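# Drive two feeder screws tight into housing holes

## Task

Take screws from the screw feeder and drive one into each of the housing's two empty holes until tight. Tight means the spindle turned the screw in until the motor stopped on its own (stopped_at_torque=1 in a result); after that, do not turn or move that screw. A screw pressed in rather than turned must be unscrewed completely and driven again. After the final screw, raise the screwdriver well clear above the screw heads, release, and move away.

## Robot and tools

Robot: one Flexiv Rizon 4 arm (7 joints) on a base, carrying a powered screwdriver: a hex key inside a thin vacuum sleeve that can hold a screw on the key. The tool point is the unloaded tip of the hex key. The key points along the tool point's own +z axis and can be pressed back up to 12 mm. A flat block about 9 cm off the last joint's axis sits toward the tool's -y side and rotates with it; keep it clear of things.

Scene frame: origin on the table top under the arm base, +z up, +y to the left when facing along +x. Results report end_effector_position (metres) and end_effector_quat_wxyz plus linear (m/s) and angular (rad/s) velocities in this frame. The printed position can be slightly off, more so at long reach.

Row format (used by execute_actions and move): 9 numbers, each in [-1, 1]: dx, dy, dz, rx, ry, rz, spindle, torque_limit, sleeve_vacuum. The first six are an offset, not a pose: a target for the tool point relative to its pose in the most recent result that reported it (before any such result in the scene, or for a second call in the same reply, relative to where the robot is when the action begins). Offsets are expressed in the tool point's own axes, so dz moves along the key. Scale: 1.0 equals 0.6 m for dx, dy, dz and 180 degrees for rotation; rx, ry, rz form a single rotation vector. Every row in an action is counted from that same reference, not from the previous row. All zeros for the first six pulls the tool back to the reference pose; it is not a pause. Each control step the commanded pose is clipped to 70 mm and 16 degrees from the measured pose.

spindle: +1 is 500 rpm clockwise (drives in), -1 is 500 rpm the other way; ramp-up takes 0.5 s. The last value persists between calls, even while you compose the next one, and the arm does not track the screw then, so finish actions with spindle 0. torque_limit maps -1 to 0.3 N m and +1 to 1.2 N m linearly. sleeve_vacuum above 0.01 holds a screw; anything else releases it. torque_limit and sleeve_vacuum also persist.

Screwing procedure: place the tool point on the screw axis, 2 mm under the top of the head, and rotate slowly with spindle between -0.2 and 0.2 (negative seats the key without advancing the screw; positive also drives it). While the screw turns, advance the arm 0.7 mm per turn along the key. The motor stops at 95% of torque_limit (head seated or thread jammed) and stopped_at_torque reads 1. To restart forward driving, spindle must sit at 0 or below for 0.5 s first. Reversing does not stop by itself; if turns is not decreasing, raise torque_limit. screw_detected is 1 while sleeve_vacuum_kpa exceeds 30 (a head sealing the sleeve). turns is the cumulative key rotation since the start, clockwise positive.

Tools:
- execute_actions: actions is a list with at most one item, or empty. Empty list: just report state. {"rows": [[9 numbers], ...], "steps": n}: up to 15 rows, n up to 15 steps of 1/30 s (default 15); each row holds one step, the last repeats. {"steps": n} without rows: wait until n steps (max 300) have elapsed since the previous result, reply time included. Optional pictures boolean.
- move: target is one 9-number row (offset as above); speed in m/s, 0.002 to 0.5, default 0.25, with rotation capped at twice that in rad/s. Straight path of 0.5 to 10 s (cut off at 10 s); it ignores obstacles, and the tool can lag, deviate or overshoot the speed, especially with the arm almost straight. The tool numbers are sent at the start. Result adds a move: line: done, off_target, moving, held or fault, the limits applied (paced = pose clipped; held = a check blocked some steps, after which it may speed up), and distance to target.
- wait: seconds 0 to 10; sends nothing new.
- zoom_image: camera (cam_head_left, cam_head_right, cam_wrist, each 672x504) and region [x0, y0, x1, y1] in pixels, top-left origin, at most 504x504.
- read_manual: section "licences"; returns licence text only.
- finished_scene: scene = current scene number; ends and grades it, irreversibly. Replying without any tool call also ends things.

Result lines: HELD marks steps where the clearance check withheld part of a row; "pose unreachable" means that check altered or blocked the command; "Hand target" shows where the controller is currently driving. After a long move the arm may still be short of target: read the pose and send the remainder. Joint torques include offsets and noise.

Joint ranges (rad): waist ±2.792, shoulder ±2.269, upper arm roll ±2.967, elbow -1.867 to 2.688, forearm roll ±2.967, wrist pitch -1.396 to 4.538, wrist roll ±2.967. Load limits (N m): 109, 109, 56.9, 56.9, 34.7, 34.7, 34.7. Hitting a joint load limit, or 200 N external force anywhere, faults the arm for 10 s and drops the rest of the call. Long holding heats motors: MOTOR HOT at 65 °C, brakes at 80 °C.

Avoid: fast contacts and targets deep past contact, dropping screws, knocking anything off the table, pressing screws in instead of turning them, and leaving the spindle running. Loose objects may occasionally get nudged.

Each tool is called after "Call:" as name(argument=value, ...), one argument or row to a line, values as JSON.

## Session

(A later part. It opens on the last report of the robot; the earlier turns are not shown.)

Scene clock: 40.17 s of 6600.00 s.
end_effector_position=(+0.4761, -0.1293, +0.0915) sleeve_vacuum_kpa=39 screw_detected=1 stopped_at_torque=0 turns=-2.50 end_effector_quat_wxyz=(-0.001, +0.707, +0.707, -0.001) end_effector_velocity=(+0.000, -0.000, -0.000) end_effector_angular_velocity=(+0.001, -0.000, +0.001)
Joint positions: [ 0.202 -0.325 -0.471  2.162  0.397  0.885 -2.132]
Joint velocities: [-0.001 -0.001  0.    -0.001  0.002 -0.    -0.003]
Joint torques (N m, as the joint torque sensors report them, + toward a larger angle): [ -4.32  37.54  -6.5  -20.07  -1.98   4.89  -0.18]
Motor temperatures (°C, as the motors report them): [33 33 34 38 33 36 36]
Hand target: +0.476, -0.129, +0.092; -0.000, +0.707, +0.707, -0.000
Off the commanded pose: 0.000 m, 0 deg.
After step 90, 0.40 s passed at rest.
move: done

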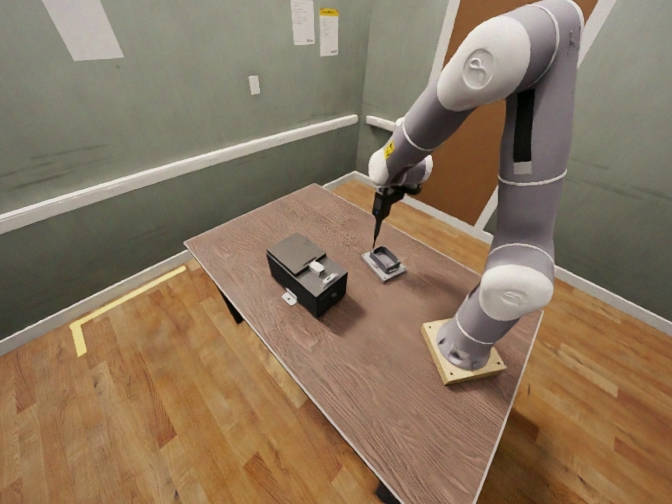

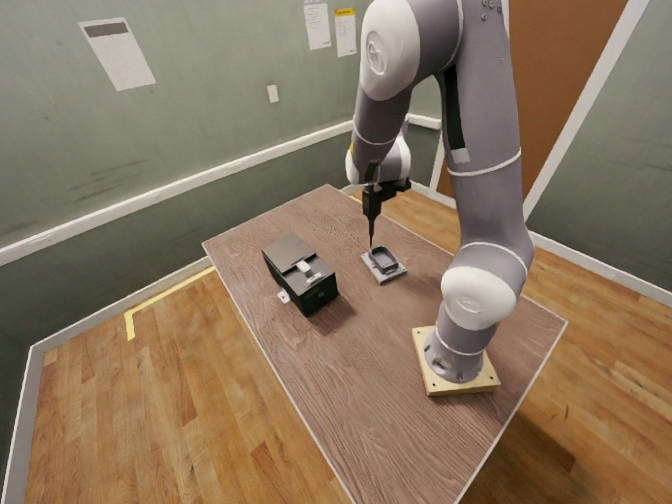

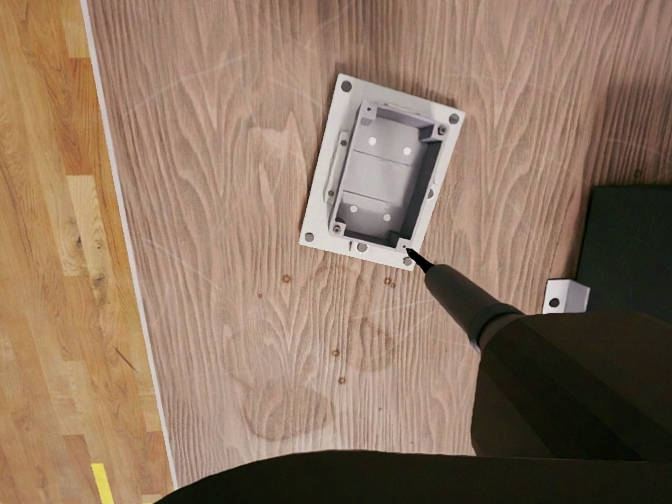

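Right on (want ≈176,188).

Call:
move(
  target=[-0.0003,0.0004,0.017,0,0,0,0,0,1],
  speed=0.01,
)

Call:
move(
  target=[0,0.0002,0.012,0,0,0,0.3,0,1],
  speed=0.002,
)

Call:
execute_actions(
  actions=[
    {"rows":[[0,0,0,0,0,0,0,0,1]],"steps":3},
  ],
  pictures=false,
)

Call:
zoom_image(
  camera="cam_wrist",
  region=[380,220,450,280],
)

Scene clock: 57.77 s of 6600.00 s.
end_effector_position=(+0.4761, -0.1293, +0.0813) sleeve_vacuum_kpa=39 screw_detected=1 stopped_at_torque=0 turns=-2.50 end_effector_quat_wxyz=(-0.001, +0.707, +0.707, -0.001) end_effector_velocity=(+0.000, -0.000, -0.001) end_effector_angular_velocity=(-0.000, -0.000, -0.000)
Joint positions: [ 0.196 -0.353 -0.461  2.157  0.421  0.903 -2.148]
Joint velocities: [ 0.    -0.002 -0.    -0.001  0.001  0.001 -0.001]
Joint torques (N m, as the joint torque sensors report them, + toward a larger angle): [ -5.07  38.32  -6.83 -19.61  -2.23   4.72  -0.26]
Motor temperatures (°C, as the motors report them): [33 34 34 38 33 36 36]
Hand target: +0.476, -0.129, +0.081; -0.001, +0.707, +0.707, -0.001
Off the commanded pose: 0.000 m, 0 deg.
After step 90, 13.37 s passed at rest.
move: done

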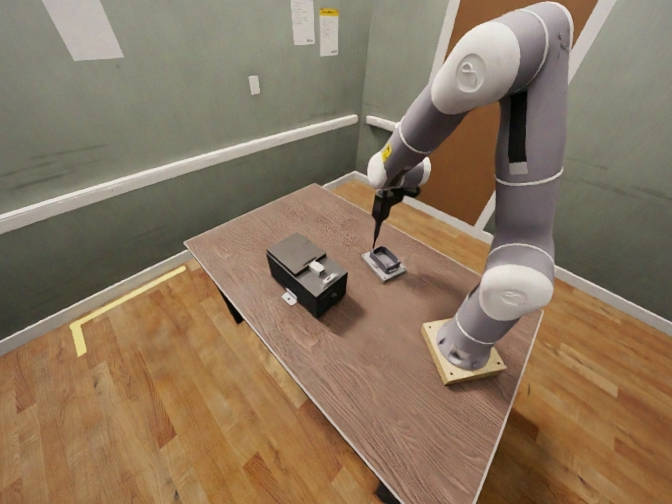

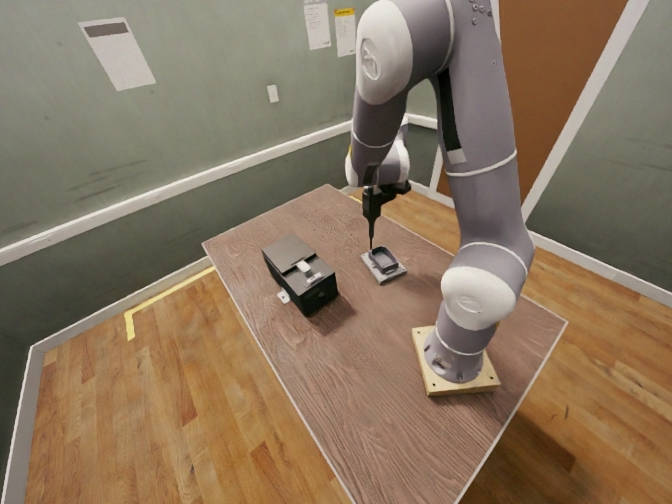

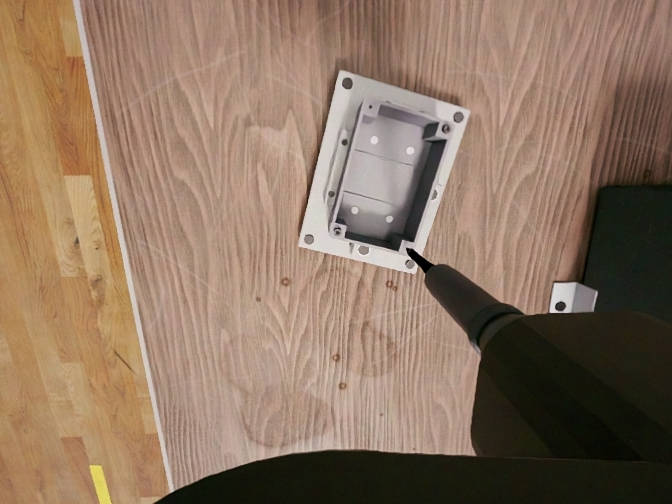

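Scene clock: 61.60 s of 6600.00 s.
end_effector_position=(+0.4764, -0.1293, +0.0744) sleeve_vacuum_kpa=40 screw_detected=1 stopped_at_torque=0 turns=6.94 end_effector_quat_wxyz=(-0.001, +0.707, +0.707, -0.000) end_effector_velocity=(+0.000, +0.000, -0.000) end_effector_angular_velocity=(+0.000, -0.000, +0.000)
Joint positions: [ 0.194 -0.373 -0.455  2.153  0.439  0.915 -2.16 ]
Joint velocities: [-0.    -0.     0.    -0.     0.001  0.    -0.   ]
Joint torques (N m, as the joint torque sensors report them, + toward a larger angle): [ -4.59  37.09  -6.6  -17.68  -1.74   4.33  -0.43]
Motor temperatures (°C, as the motors report them): [33 34 34 38 33 36 36]
Hand target: +0.476, -0.129, +0.074; -0.001, +0.707, +0.707, -0.001
Off the commanded pose: 0.000 m, 0 deg.
move: done

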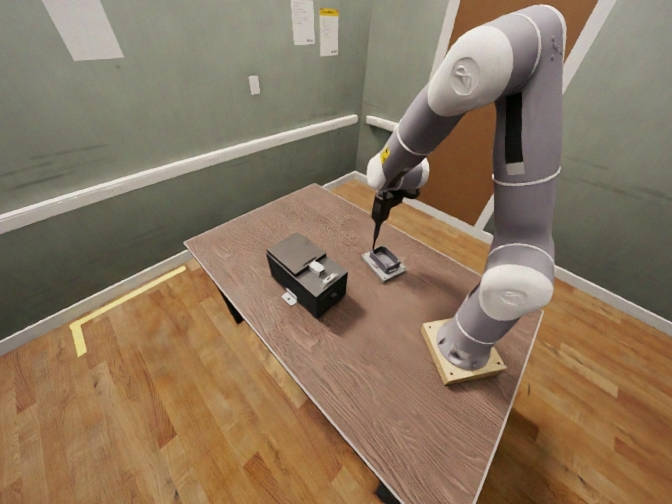

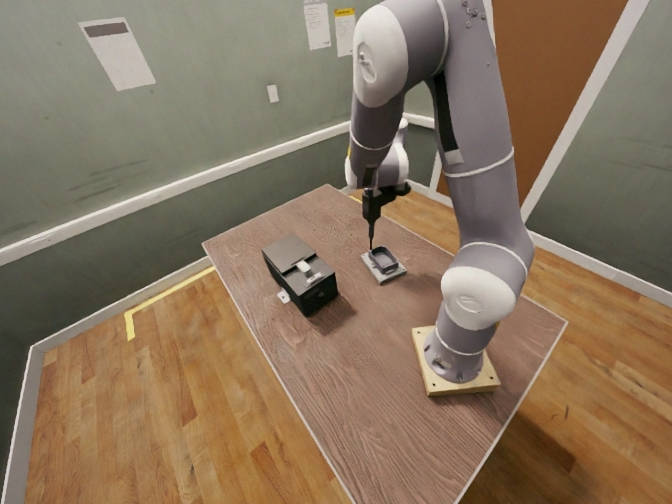

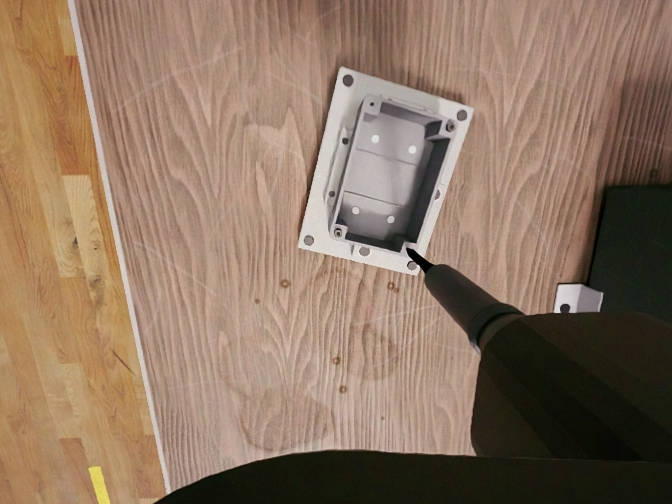

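Scene clock: 61.70 s of 6600.00 s.
end_effector_position=(+0.4765, -0.1293, +0.0744) sleeve_vacuum_kpa=40 screw_detected=1 stopped_at_torque=0 turns=6.94 end_effector_quat_wxyz=(-0.001, +0.707, +0.707, -0.000) end_effector_velocity=(+0.000, +0.000, +0.000) end_effector_angular_velocity=(-0.000, -0.001, +0.000)
Joint positions: [ 0.194 -0.373 -0.455  2.153  0.439  0.915 -2.16 ]
Joint velocities: [-0.     0.001  0.    -0.    -0.    -0.    -0.   ]
Joint torques (N m, as the joint torque sensors report them, + toward a larger angle): [ -4.66  38.98  -7.31 -18.46  -2.15   4.17   0.02]
Motor temperatures (°C, as the motors report them): [33 34 34 38 33 36 36]
Hand target: +0.476, -0.129, +0.074; -0.001, +0.707, +0.707, -0.000
Off the commanded pose: 0.000 m, 0 deg.
Steps of this call (steps 1 to 3: all 3 steps of this action). Readings (end_effector_position | what the end effector reports):
1: (+0.4764, -0.1293, +0.0744) | sleeve_vacuum_kpa=40 screw_detected=1 stopped_at_torque=0 turns=6.94
2: (+0.4765, -0.1293, +0.0744) | sleeve_vacuum_kpa=40 screw_detected=1 stopped_at_torque=0 turns=6.94
3: the state above

Region (380, 220, 450, 280) of cam_wrist's 672x504 image, scaled by 7.200, with more detail than that image has; it fills the top 432 rows of this view, and the rest is white.

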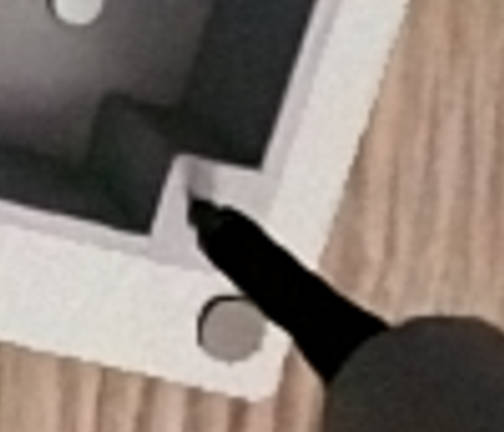

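Call:
move(
  target=[0,0,-0.005,0,0,0,0,0,1],
  speed=0.01,
)

Call:
move(
  target=[0.0021,0.0021,0,0,0,0,0,0,1],
  speed=0.004,
)

Call:
move(
  target=[0,0,0.011,0,0,0,0.3,0,1],
  speed=0.002,
)

Call:
execute_actions(
  actions=[
    {"rows":[[0,0,0,0,0,0,0,0,1]],"steps":3},
  ],
  pictures=false,
)

Call:
zoom_image(
  camera="cam_wrist",
  region=[380,220,450,280],
)

Scene clock: 67.30 s of 6600.00 s.
end_effector_position=(+0.4767, -0.1295, +0.0774) sleeve_vacuum_kpa=39 screw_detected=1 stopped_at_torque=0 turns=6.94 end_effector_quat_wxyz=(-0.000, +0.707, +0.707, -0.000) end_effector_velocity=(-0.000, -0.000, +0.000) end_effector_angular_velocity=(-0.000, +0.001, -0.000)
Joint positions: [ 0.195 -0.365 -0.458  2.154  0.432  0.911 -2.155]
Joint velocities: [ 0.     0.001 -0.     0.    -0.001 -0.001  0.001]
Joint torques (N m, as the joint torque sensors report them, + toward a larger angle): [ -3.05  39.77  -7.99 -18.46  -2.69   3.36   0.25]
Motor temperatures (°C, as the motors report them): [33 34 34 37 33 36 36]
Hand target: +0.477, -0.129, +0.077; -0.001, +0.707, +0.707, -0.000
Off the commanded pose: 0.000 m, 0 deg.
After step 90, 1.90 s passed at rest.
move: done

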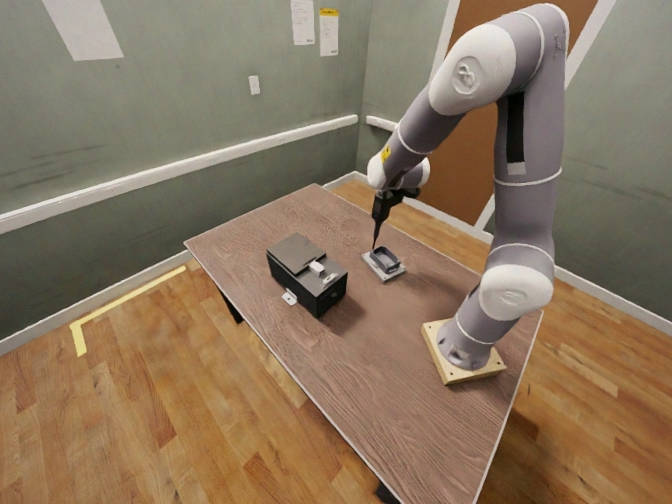

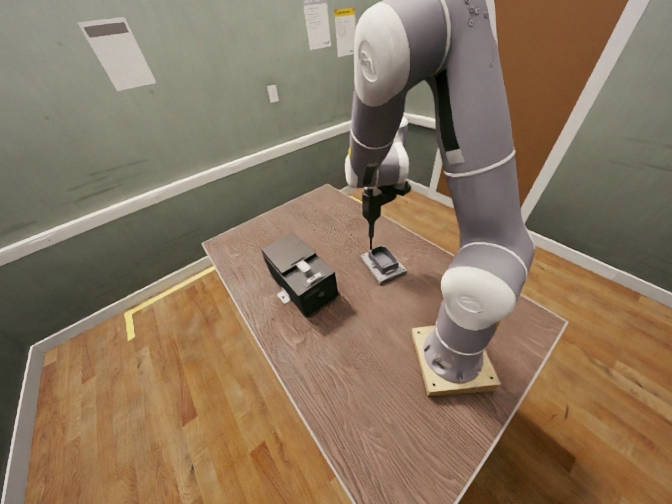

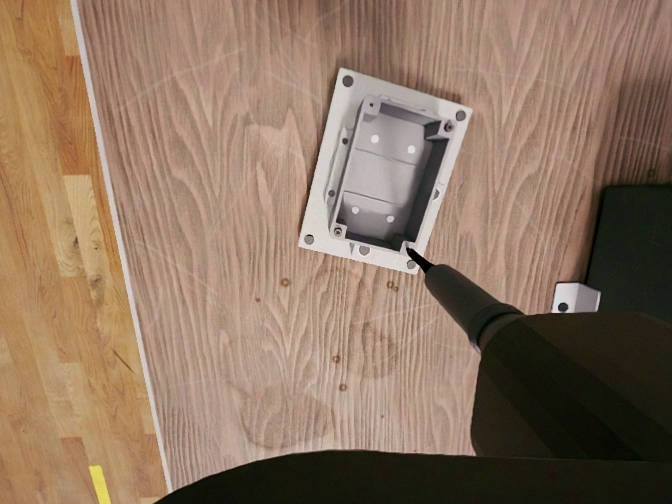

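Scene clock: 68.00 s of 6600.00 s.
end_effector_position=(+0.4780, -0.1284, +0.0775) sleeve_vacuum_kpa=39 screw_detected=1 stopped_at_torque=0 turns=6.94 end_effector_quat_wxyz=(-0.000, +0.707, +0.707, -0.000) end_effector_velocity=(+0.000, -0.000, +0.000) end_effector_angular_velocity=(-0.000, +0.000, -0.000)
Joint positions: [ 0.197 -0.365 -0.457  2.153  0.432  0.91  -2.152]
Joint velocities: [ 0. -0. -0. -0. -0. -0.  0.]
Joint torques (N m, as the joint torque sensors report them, + toward a larger angle): [ -2.93  38.43  -6.74 -19.84  -2.53   3.34   0.34]
Motor temperatures (°C, as the motors report them): [33 34 34 37 33 36 36]
Hand target: +0.478, -0.128, +0.077; -0.000, +0.707, +0.707, -0.000
Off the commanded pose: 0.000 m, 0 deg.
move: done

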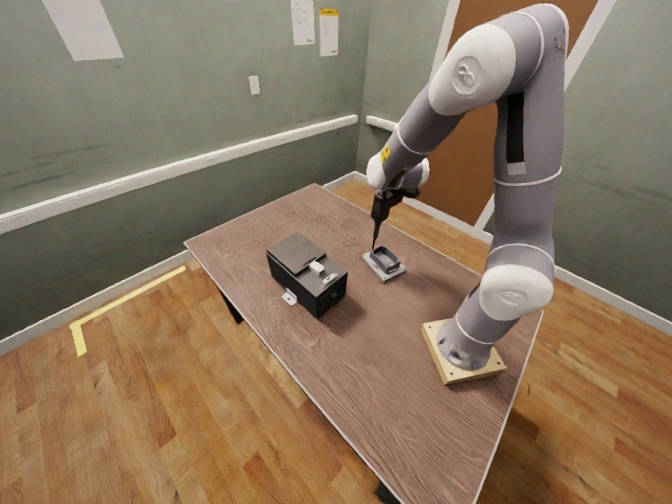

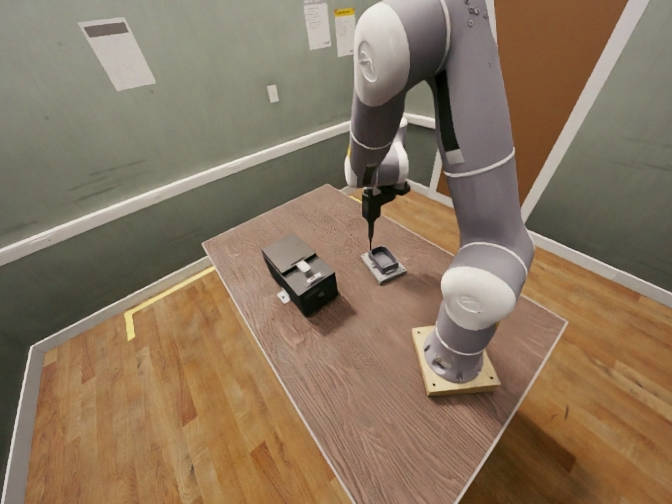

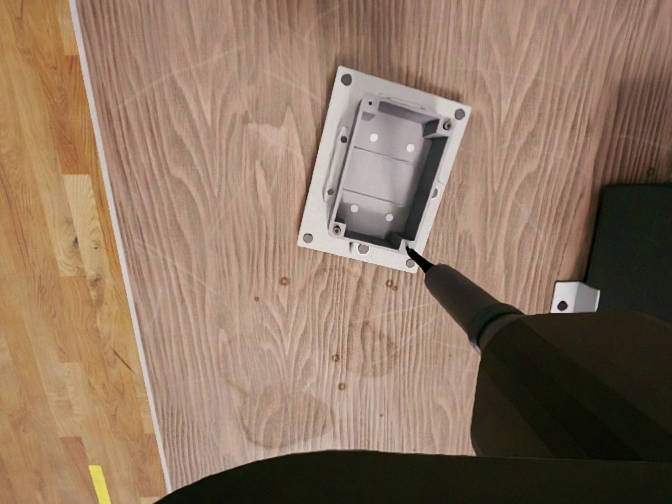

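Scene clock: 71.53 s of 6600.00 s.
end_effector_position=(+0.4776, -0.1282, +0.0708) sleeve_vacuum_kpa=40 screw_detected=1 stopped_at_torque=0 turns=15.62 end_effector_quat_wxyz=(-0.001, +0.707, +0.707, -0.000) end_effector_velocity=(-0.000, -0.000, -0.001) end_effector_angular_velocity=(-0.000, +0.001, -0.001)
Joint positions: [ 0.195 -0.383 -0.452  2.15   0.448  0.921 -2.163]
Joint velocities: [-0.    -0.002  0.    -0.     0.001  0.001 -0.   ]
Joint torques (N m, as the joint torque sensors report them, + toward a larger angle): [ -4.2   38.48  -7.1  -20.09  -1.77   5.46   0.02]
Motor temperatures (°C, as the motors report them): [33 34 34 37 33 36 36]
Hand target: +0.478, -0.128, +0.071; -0.000, +0.707, +0.707, -0.000
Off the commanded pose: 0.000 m, 0 deg.
move: done

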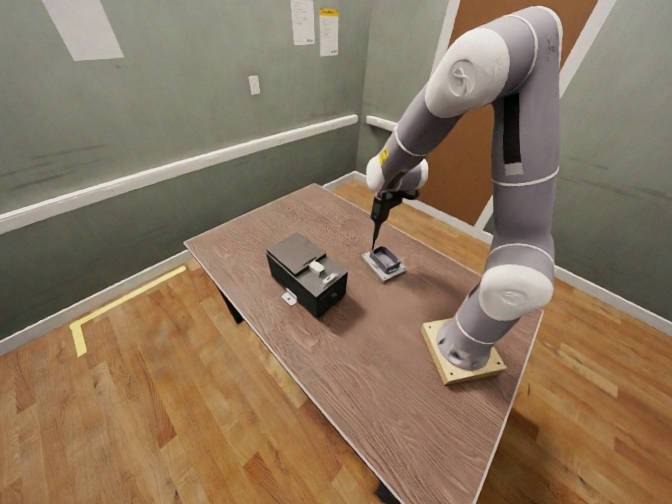

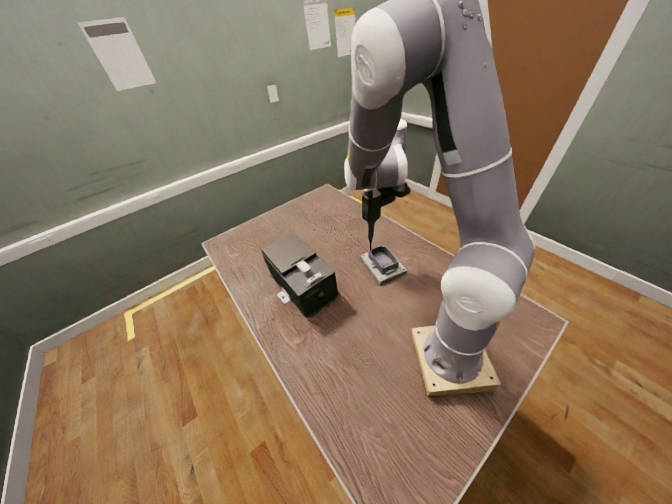

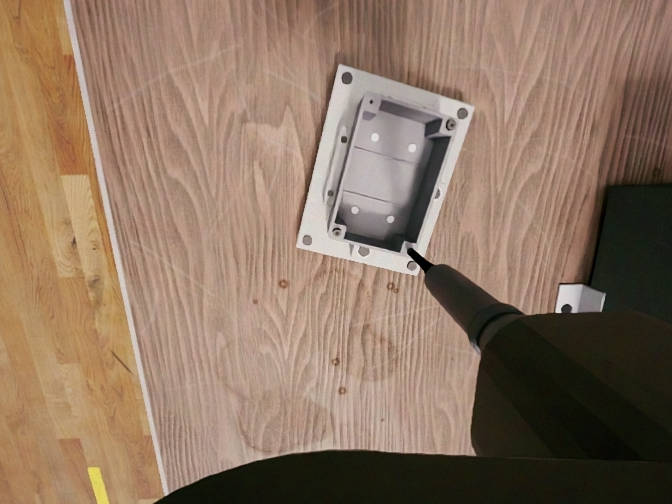

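Scene clock: 71.63 s of 6600.00 s.
end_effector_position=(+0.4776, -0.1282, +0.0708) sleeve_vacuum_kpa=40 screw_detected=1 stopped_at_torque=0 turns=15.62 end_effector_quat_wxyz=(-0.001, +0.707, +0.707, -0.000) end_effector_velocity=(+0.000, +0.000, -0.000) end_effector_angular_velocity=(+0.000, +0.000, +0.000)
Joint positions: [ 0.195 -0.383 -0.452  2.15   0.448  0.921 -2.163]
Joint velocities: [ 0. -0.  0. -0.  0. -0.  0.]
Joint torques (N m, as the joint torque sensors report them, + toward a larger angle): [ -3.31  40.22  -7.59 -19.04  -2.32   4.36   0.02]
Motor temperatures (°C, as the motors report them): [33 34 34 37 33 36 36]
Hand target: +0.478, -0.128, +0.071; -0.001, +0.707, +0.707, -0.000
Off the commanded pose: 0.000 m, 0 deg.
Steps of this call (steps 1 to 3: all 3 steps of this action). Readings (end_effector_position | what the end effector reports):
1: (+0.4776, -0.1282, +0.0708) | sleeve_vacuum_kpa=40 screw_detected=1 stopped_at_torque=0 turns=15.62
2: (+0.4776, -0.1282, +0.0708) | sleeve_vacuum_kpa=40 screw_detected=1 stopped_at_torque=0 turns=15.62
3: the state above

Region (380, 220, 450, 280) of cam_wrist's 672x504 image, scaled by 7.200, with more detail than that image has; it fills the top 432 rows of this view, and the rest is white.

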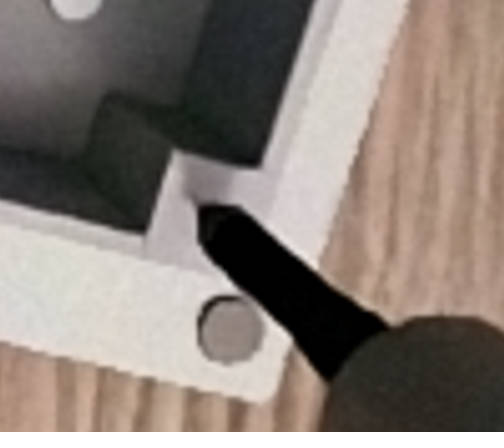

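Call:
execute_actions(
  actions=[],
)

Call:
move(
  target=[0,0,0.014,0,0,0,0.4,0,1],
  speed=0.0025,
)

Call:
execute_actions(
  actions=[
    {"rows":[[0,0,0,0,0,0,0,0,1]],"steps":3},
  ],
  pictures=false,
)

Scene clock: 87.10 s of 6600.00 s.
end_effector_position=(+0.4776, -0.1282, +0.0708) sleeve_vacuum_kpa=40 screw_detected=1 stopped_at_torque=0 turns=15.62 end_effector_quat_wxyz=(-0.001, +0.707, +0.707, -0.000) end_effector_velocity=(+0.000, -0.000, +0.000) end_effector_angular_velocity=(-0.000, -0.000, -0.000)
Joint positions: [ 0.195 -0.383 -0.452  2.15   0.448  0.921 -2.163]
Joint velocities: [-0.  0. -0.  0.  0.  0. -0.]
Joint torques (N m, as the joint torque sensors report them, + toward a larger angle): [ -3.88  39.72  -7.72 -18.71  -2.12   4.22   0.21]
Motor temperatures (°C, as the motors report them): [33 35 34 37 33 36 36]
Hand target: +0.478, -0.128, +0.071; -0.001, +0.707, +0.707, -0.000
Off the commanded pose: 0.000 m, 0 deg.
Steps of this call (steps 1 to 90: nothing new was sent; then 12.47 s passed at rest). Readings (end_effector_position | what the end effector reports):
1: (+0.4776, -0.1282, +0.0708) | sleeve_vacuum_kpa=40 screw_detected=1 stopped_at_torque=0 turns=15.62
2: (+0.4776, -0.1282, +0.0708) | sleeve_vacuum_kpa=40 screw_detected=1 stopped_at_torque=0 turns=15.62
4: (+0.4776, -0.1282, +0.0708) | sleeve_vacuum_kpa=40 screw_detected=1 stopped_at_torque=0 turns=15.62
8: (+0.4776, -0.1282, +0.0708) | sleeve_vacuum_kpa=40 screw_detected=1 stopped_at_torque=0 turns=15.62
90: the state above

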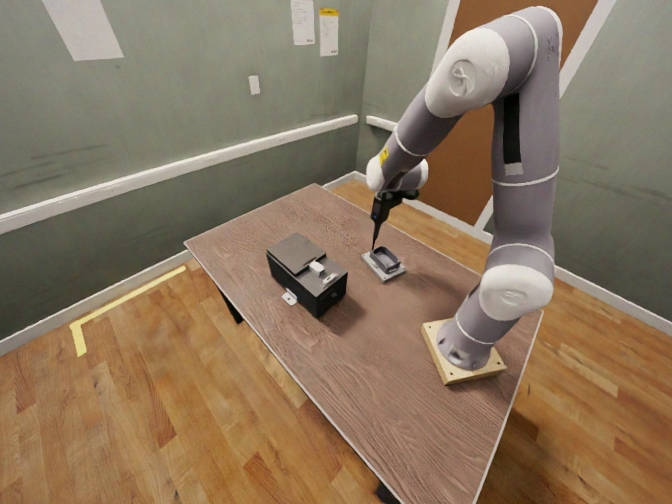

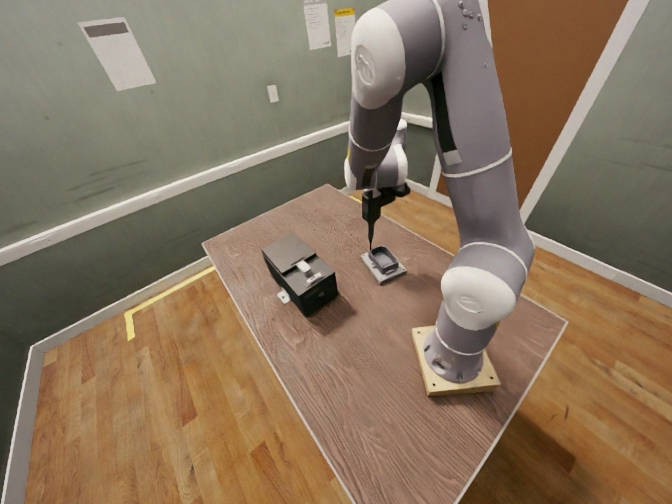

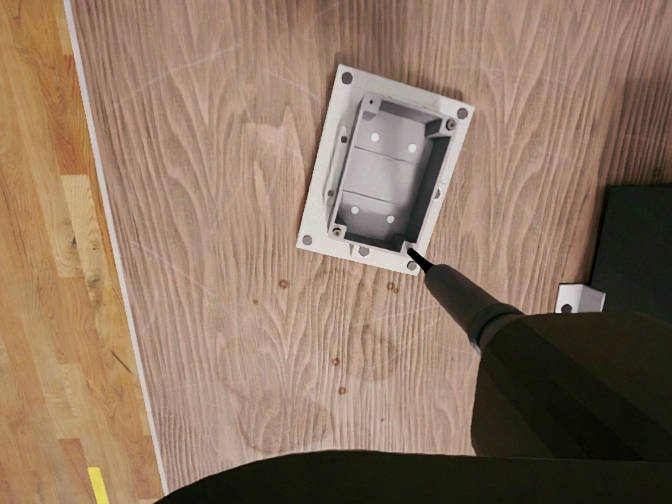

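Scene clock: 90.67 s of 6600.00 s.
end_effector_position=(+0.4774, -0.1281, +0.0625) sleeve_vacuum_kpa=40 screw_detected=1 stopped_at_torque=1 turns=24.29 end_effector_quat_wxyz=(-0.001, +0.707, +0.707, -0.000) end_effector_velocity=(+0.000, +0.000, +0.000) end_effector_angular_velocity=(+0.000, -0.000, +0.000)
Joint positions: [ 0.191 -0.406 -0.445  2.145  0.469  0.935 -2.177]
Joint velocities: [-0.    -0.    -0.    -0.     0.    -0.    -0.001]
Joint torques (N m, as the joint torque sensors report them, + toward a larger angle): [ -4.46  37.89  -7.68 -18.36  -1.82   5.01  -0.12]
Motor temperatures (°C, as the motors report them): [33 35 34 37 33 36 36]
Hand target: +0.478, -0.128, +0.062; -0.001, +0.707, +0.707, -0.000
Off the commanded pose: 0.000 m, 0 deg.
move: done

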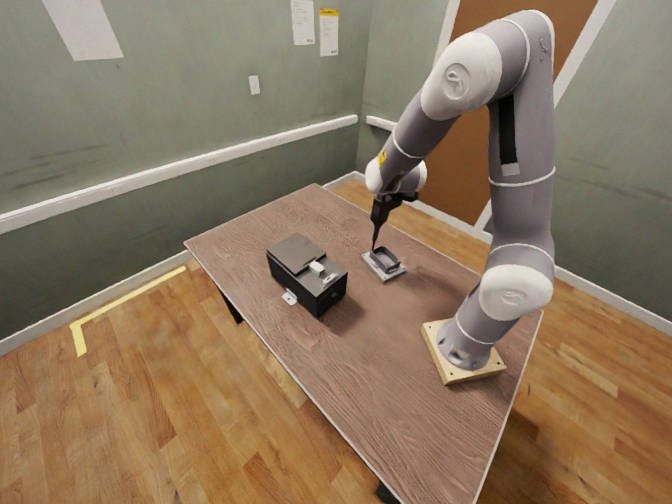

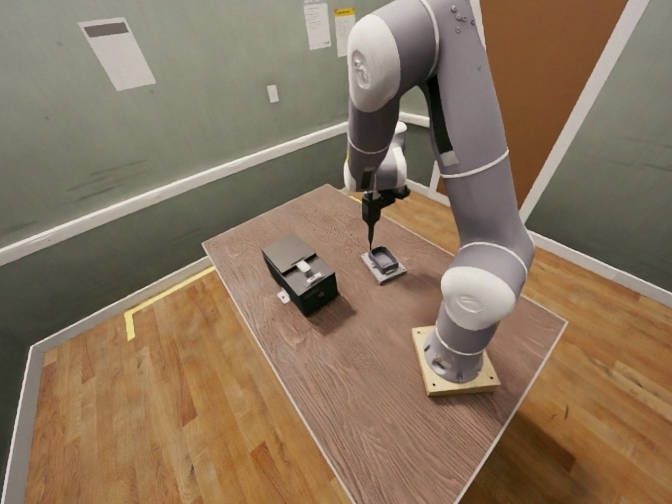

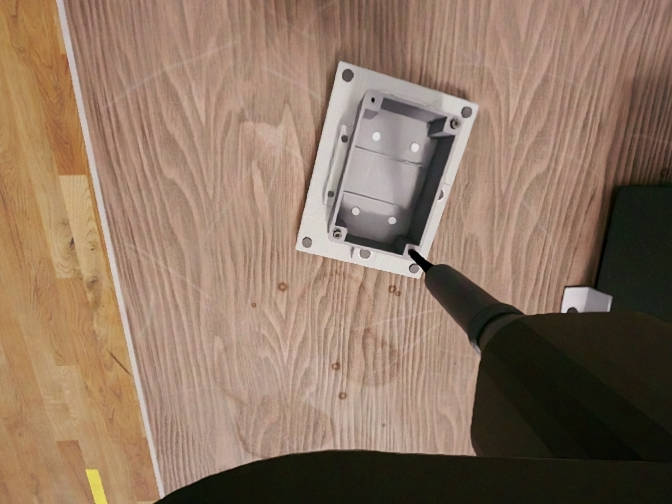

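Scene clock: 90.77 s of 6600.00 s.
end_effector_position=(+0.4774, -0.1281, +0.0625) sleeve_vacuum_kpa=40 screw_detected=1 stopped_at_torque=1 turns=24.29 end_effector_quat_wxyz=(-0.001, +0.707, +0.707, -0.000) end_effector_velocity=(+0.000, -0.000, +0.000) end_effector_angular_velocity=(-0.000, -0.001, -0.001)
Joint positions: [ 0.191 -0.406 -0.445  2.145  0.469  0.935 -2.177]
Joint velocities: [ 0.     0.001 -0.001  0.    -0.    -0.    -0.   ]
Joint torques (N m, as the joint torque sensors report them, + toward a larger angle): [ -4.21  39.71  -7.88 -18.42  -1.8    4.27   0.17]
Motor temperatures (°C, as the motors report them): [33 35 34 37 33 36 36]
Hand target: +0.477, -0.128, +0.062; -0.001, +0.707, +0.707, -0.000
Off the commanded pose: 0.000 m, 0 deg.
Steps of this call (steps 1 to 3: all 3 steps of this action). Readings (end_effector_position | what the end effector reports):
1: (+0.4774, -0.1281, +0.0625) | sleeve_vacuum_kpa=40 screw_detected=1 stopped_at_torque=1 turns=24.29
2: (+0.4774, -0.1281, +0.0625) | sleeve_vacuum_kpa=40 screw_detected=1 stopped_at_torque=1 turns=24.29
3: the state above

Call:
move(
  target=[0,0,-0.03,0,0,0,0,0,0],
  speed=0.03,
)

Call:
move(
  target=[0.3,-0.055,-0.2,0,0,0,0,0,0],
)

Call:
move(
  target=[0.213,0,0.01,0,0,0,0,0,0],
  speed=0.2,
)

Scene clock: 94.93 s of 6600.00 s.
end_effector_position=(+0.4776, -0.1282, +0.0805) sleeve_vacuum_kpa=0 screw_detected=0 stopped_at_torque=1 turns=24.29 end_effector_quat_wxyz=(-0.001, +0.707, +0.707, -0.000) end_effector_velocity=(-0.000, +0.000, +0.001) end_effector_angular_velocity=(-0.000, +0.001, +0.000)
Joint positions: [ 0.203 -0.357 -0.465  2.154  0.427  0.903 -2.149]
Joint velocities: [ 0.     0.002 -0.     0.001 -0.003 -0.001  0.002]
Joint torques (N m, as the joint torque sensors report them, + toward a larger angle): [ -2.84  40.16  -8.15 -18.96  -2.65   3.55   0.56]
Motor temperatures (°C, as the motors report them): [33 35 35 37 33 36 36]
Hand target: +0.477, -0.128, +0.081; -0.001, +0.707, +0.707, -0.000
Off the commanded pose: 0.000 m, 0 deg.
After step 90, 0.30 s passed at rest.
move: done

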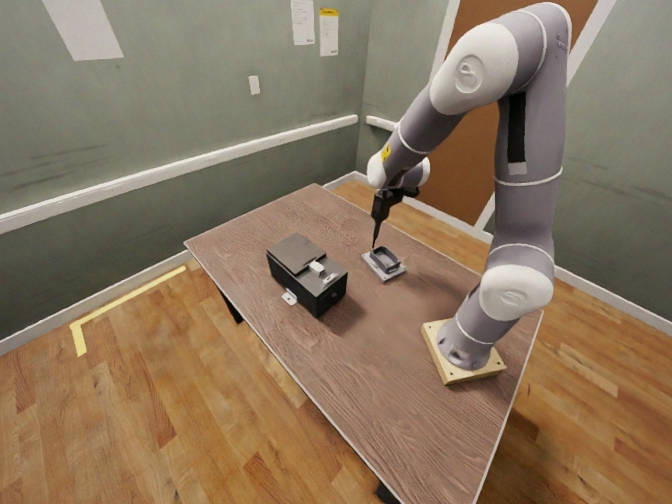

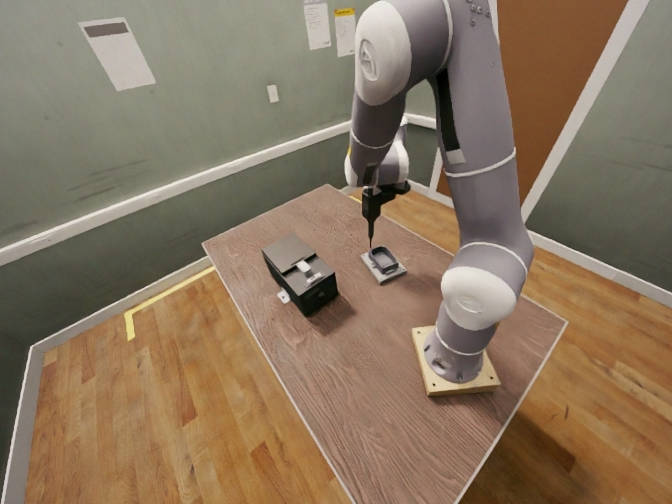

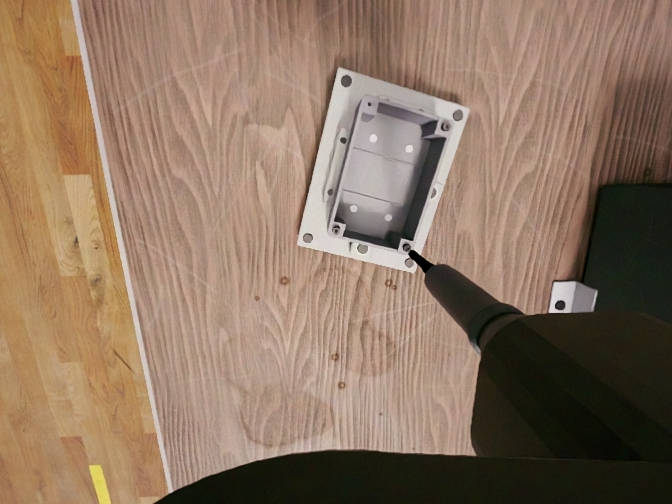

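Scene clock: 96.30 s of 6600.00 s.
end_effector_position=(+0.4456, +0.0524, +0.2011) sleeve_vacuum_kpa=0 screw_detected=0 stopped_at_torque=1 turns=24.29 end_effector_quat_wxyz=(-0.001, +0.707, +0.707, +0.000) end_effector_velocity=(-0.001, +0.001, +0.000) end_effector_angular_velocity=(-0.001, +0.001, -0.001)
Joint positions: [ 0.423  0.204 -0.295  2.371  0.03   0.681 -1.464]
Joint velocities: [ 0.     0.002  0.003 -0.    -0.002 -0.003  0.005]
Joint torques (N m, as the joint torque sensors report them, + toward a larger angle): [ -1.97  25.41  -0.03 -26.78  -3.18   3.69   0.32]
Motor temperatures (°C, as the motors report them): [33 35 34 37 33 36 36]
Hand target: +0.445, +0.052, +0.201; -0.001, +0.707, +0.707, +0.000
Off the commanded pose: 0.001 m, 0 deg.
move: done

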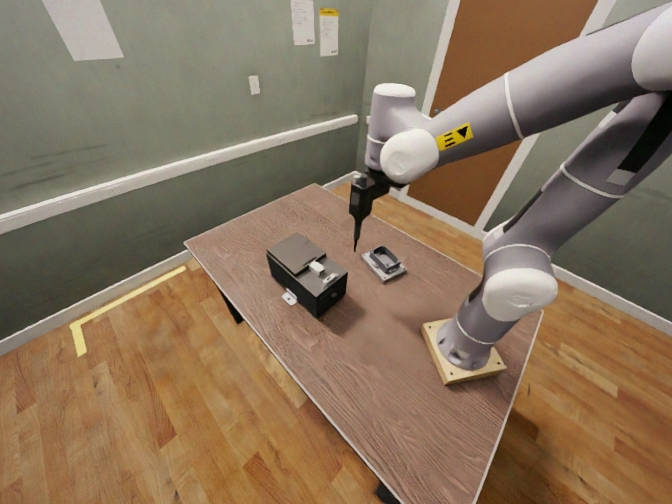

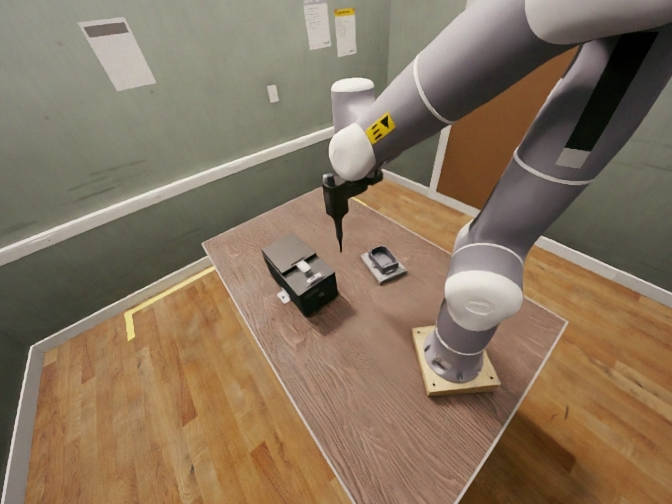

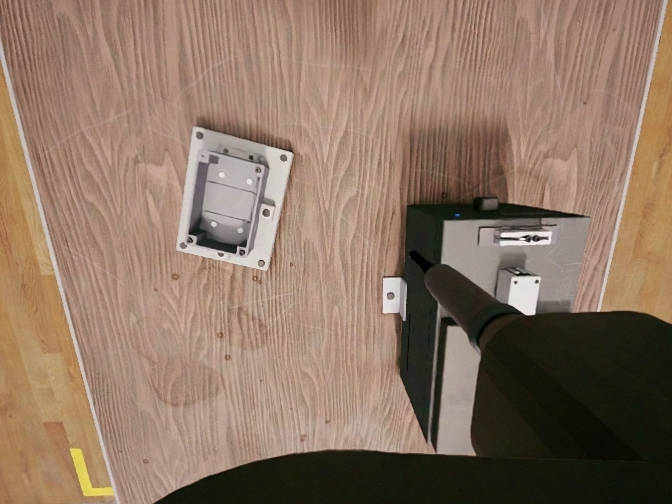

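Scene clock: 97.37 s of 6600.00 s.
end_effector_position=(+0.4458, +0.1804, +0.1953) sleeve_vacuum_kpa=0 screw_detected=0 stopped_at_torque=1 turns=24.29 end_effector_quat_wxyz=(-0.002, +0.708, +0.707, +0.000) end_effector_velocity=(+0.001, +0.001, +0.000) end_effector_angular_velocity=(+0.000, -0.001, -0.001)
Joint positions: [ 0.555  0.171 -0.122  2.342  0.046  0.698 -1.172]
Joint velocities: [ 0.    -0.001  0.001 -0.001  0.     0.001  0.003]
Joint torques (N m, as the joint torque sensors report them, + toward a larger angle): [ -0.58  26.47  -0.32 -27.49  -2.94   5.65   0.5 ]
Motor temperatures (°C, as the motors report them): [33 35 34 37 33 36 36]
Hand target: +0.446, +0.181, +0.195; -0.001, +0.707, +0.707, +0.000
Off the commanded pose: 0.000 m, 0 deg.
move: done

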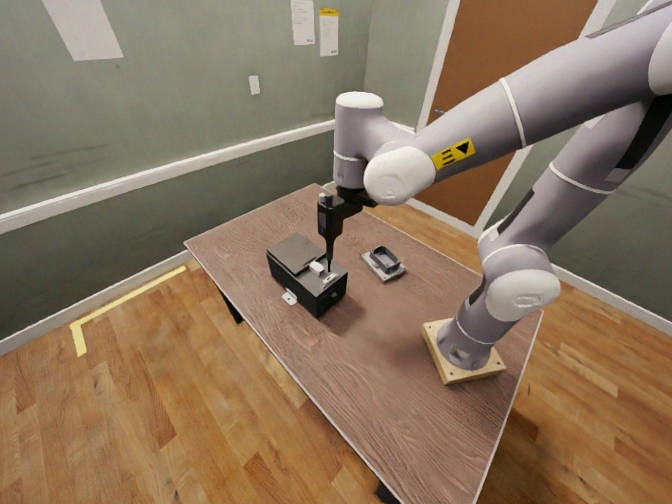

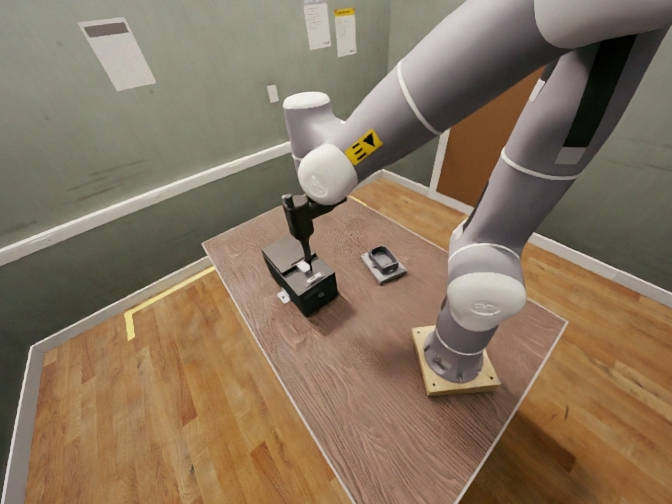

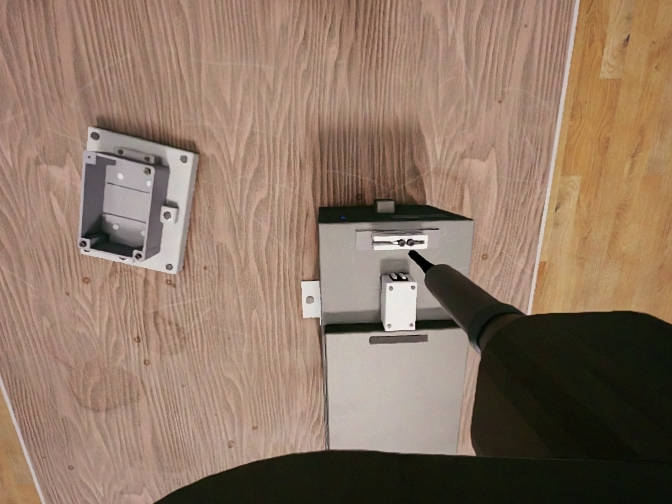

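Call:
move(
  target=[-0.001,-0.0023,0.03,-0.0006,-0.0006,0,0,0,0],
  speed=0.02,
)

Call:
zoom_image(
  camera="cam_wrist",
  region=[380,220,450,280],
)

Scene clock: 101.40 s of 6600.00 s.
end_effector_position=(+0.4444, +0.1797, +0.1774) sleeve_vacuum_kpa=0 screw_detected=0 stopped_at_torque=1 turns=24.29 end_effector_quat_wxyz=(-0.000, +0.708, +0.707, +0.000) end_effector_velocity=(+0.001, +0.000, -0.000) end_effector_angular_velocity=(+0.000, -0.002, +0.001)
Joint positions: [ 0.558  0.139 -0.121  2.37   0.05   0.758 -1.173]
Joint velocities: [ 0.    -0.001  0.     0.001 -0.     0.004 -0.   ]
Joint torques (N m, as the joint torque sensors report them, + toward a larger angle): [ -0.69  25.25  -0.16 -25.58  -2.25   5.36  -0.18]
Motor temperatures (°C, as the motors report them): [33 35 34 38 33 36 36]
Hand target: +0.444, +0.180, +0.177; -0.000, +0.708, +0.707, +0.000
Off the commanded pose: 0.000 m, 0 deg.
move: done

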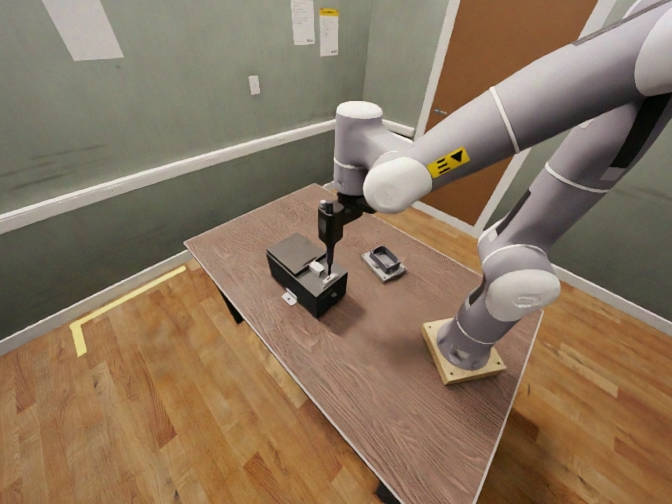

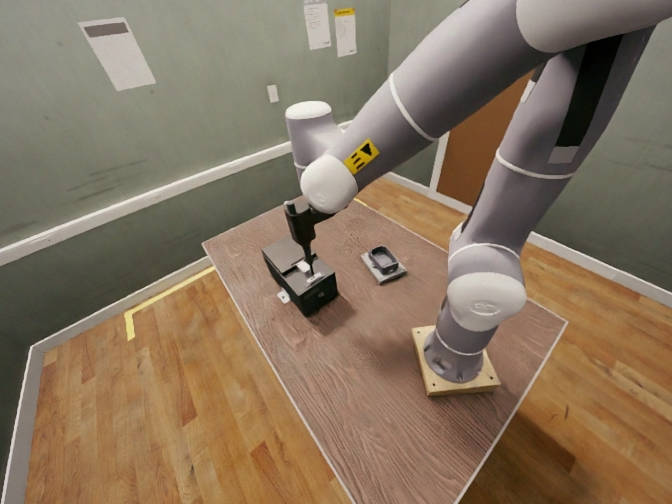

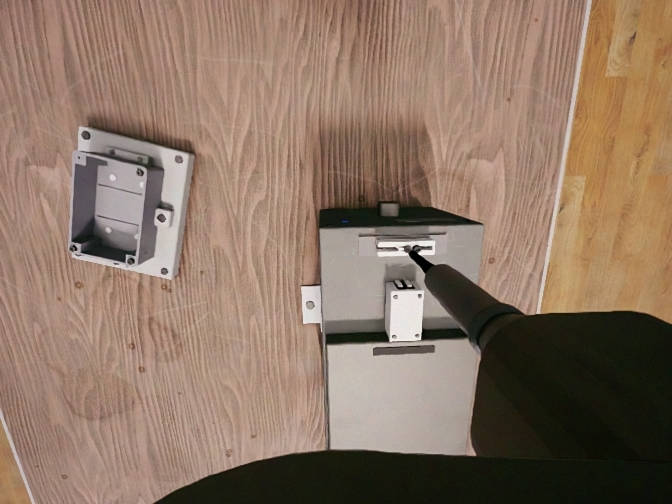

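Region (380, 220, 450, 280) of cam_wrist's 672x504 image, scaled by 7.200, with more detail than that image has; it fills the top 432 rows of this view, and the rest is white.

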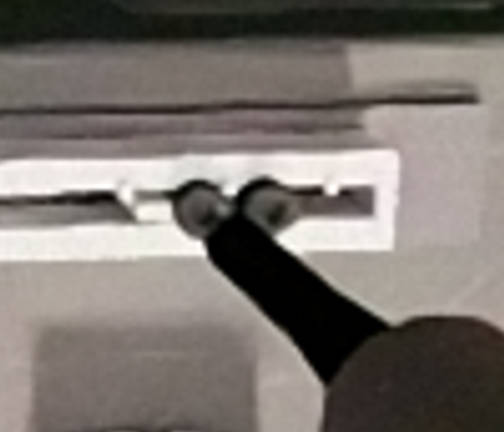

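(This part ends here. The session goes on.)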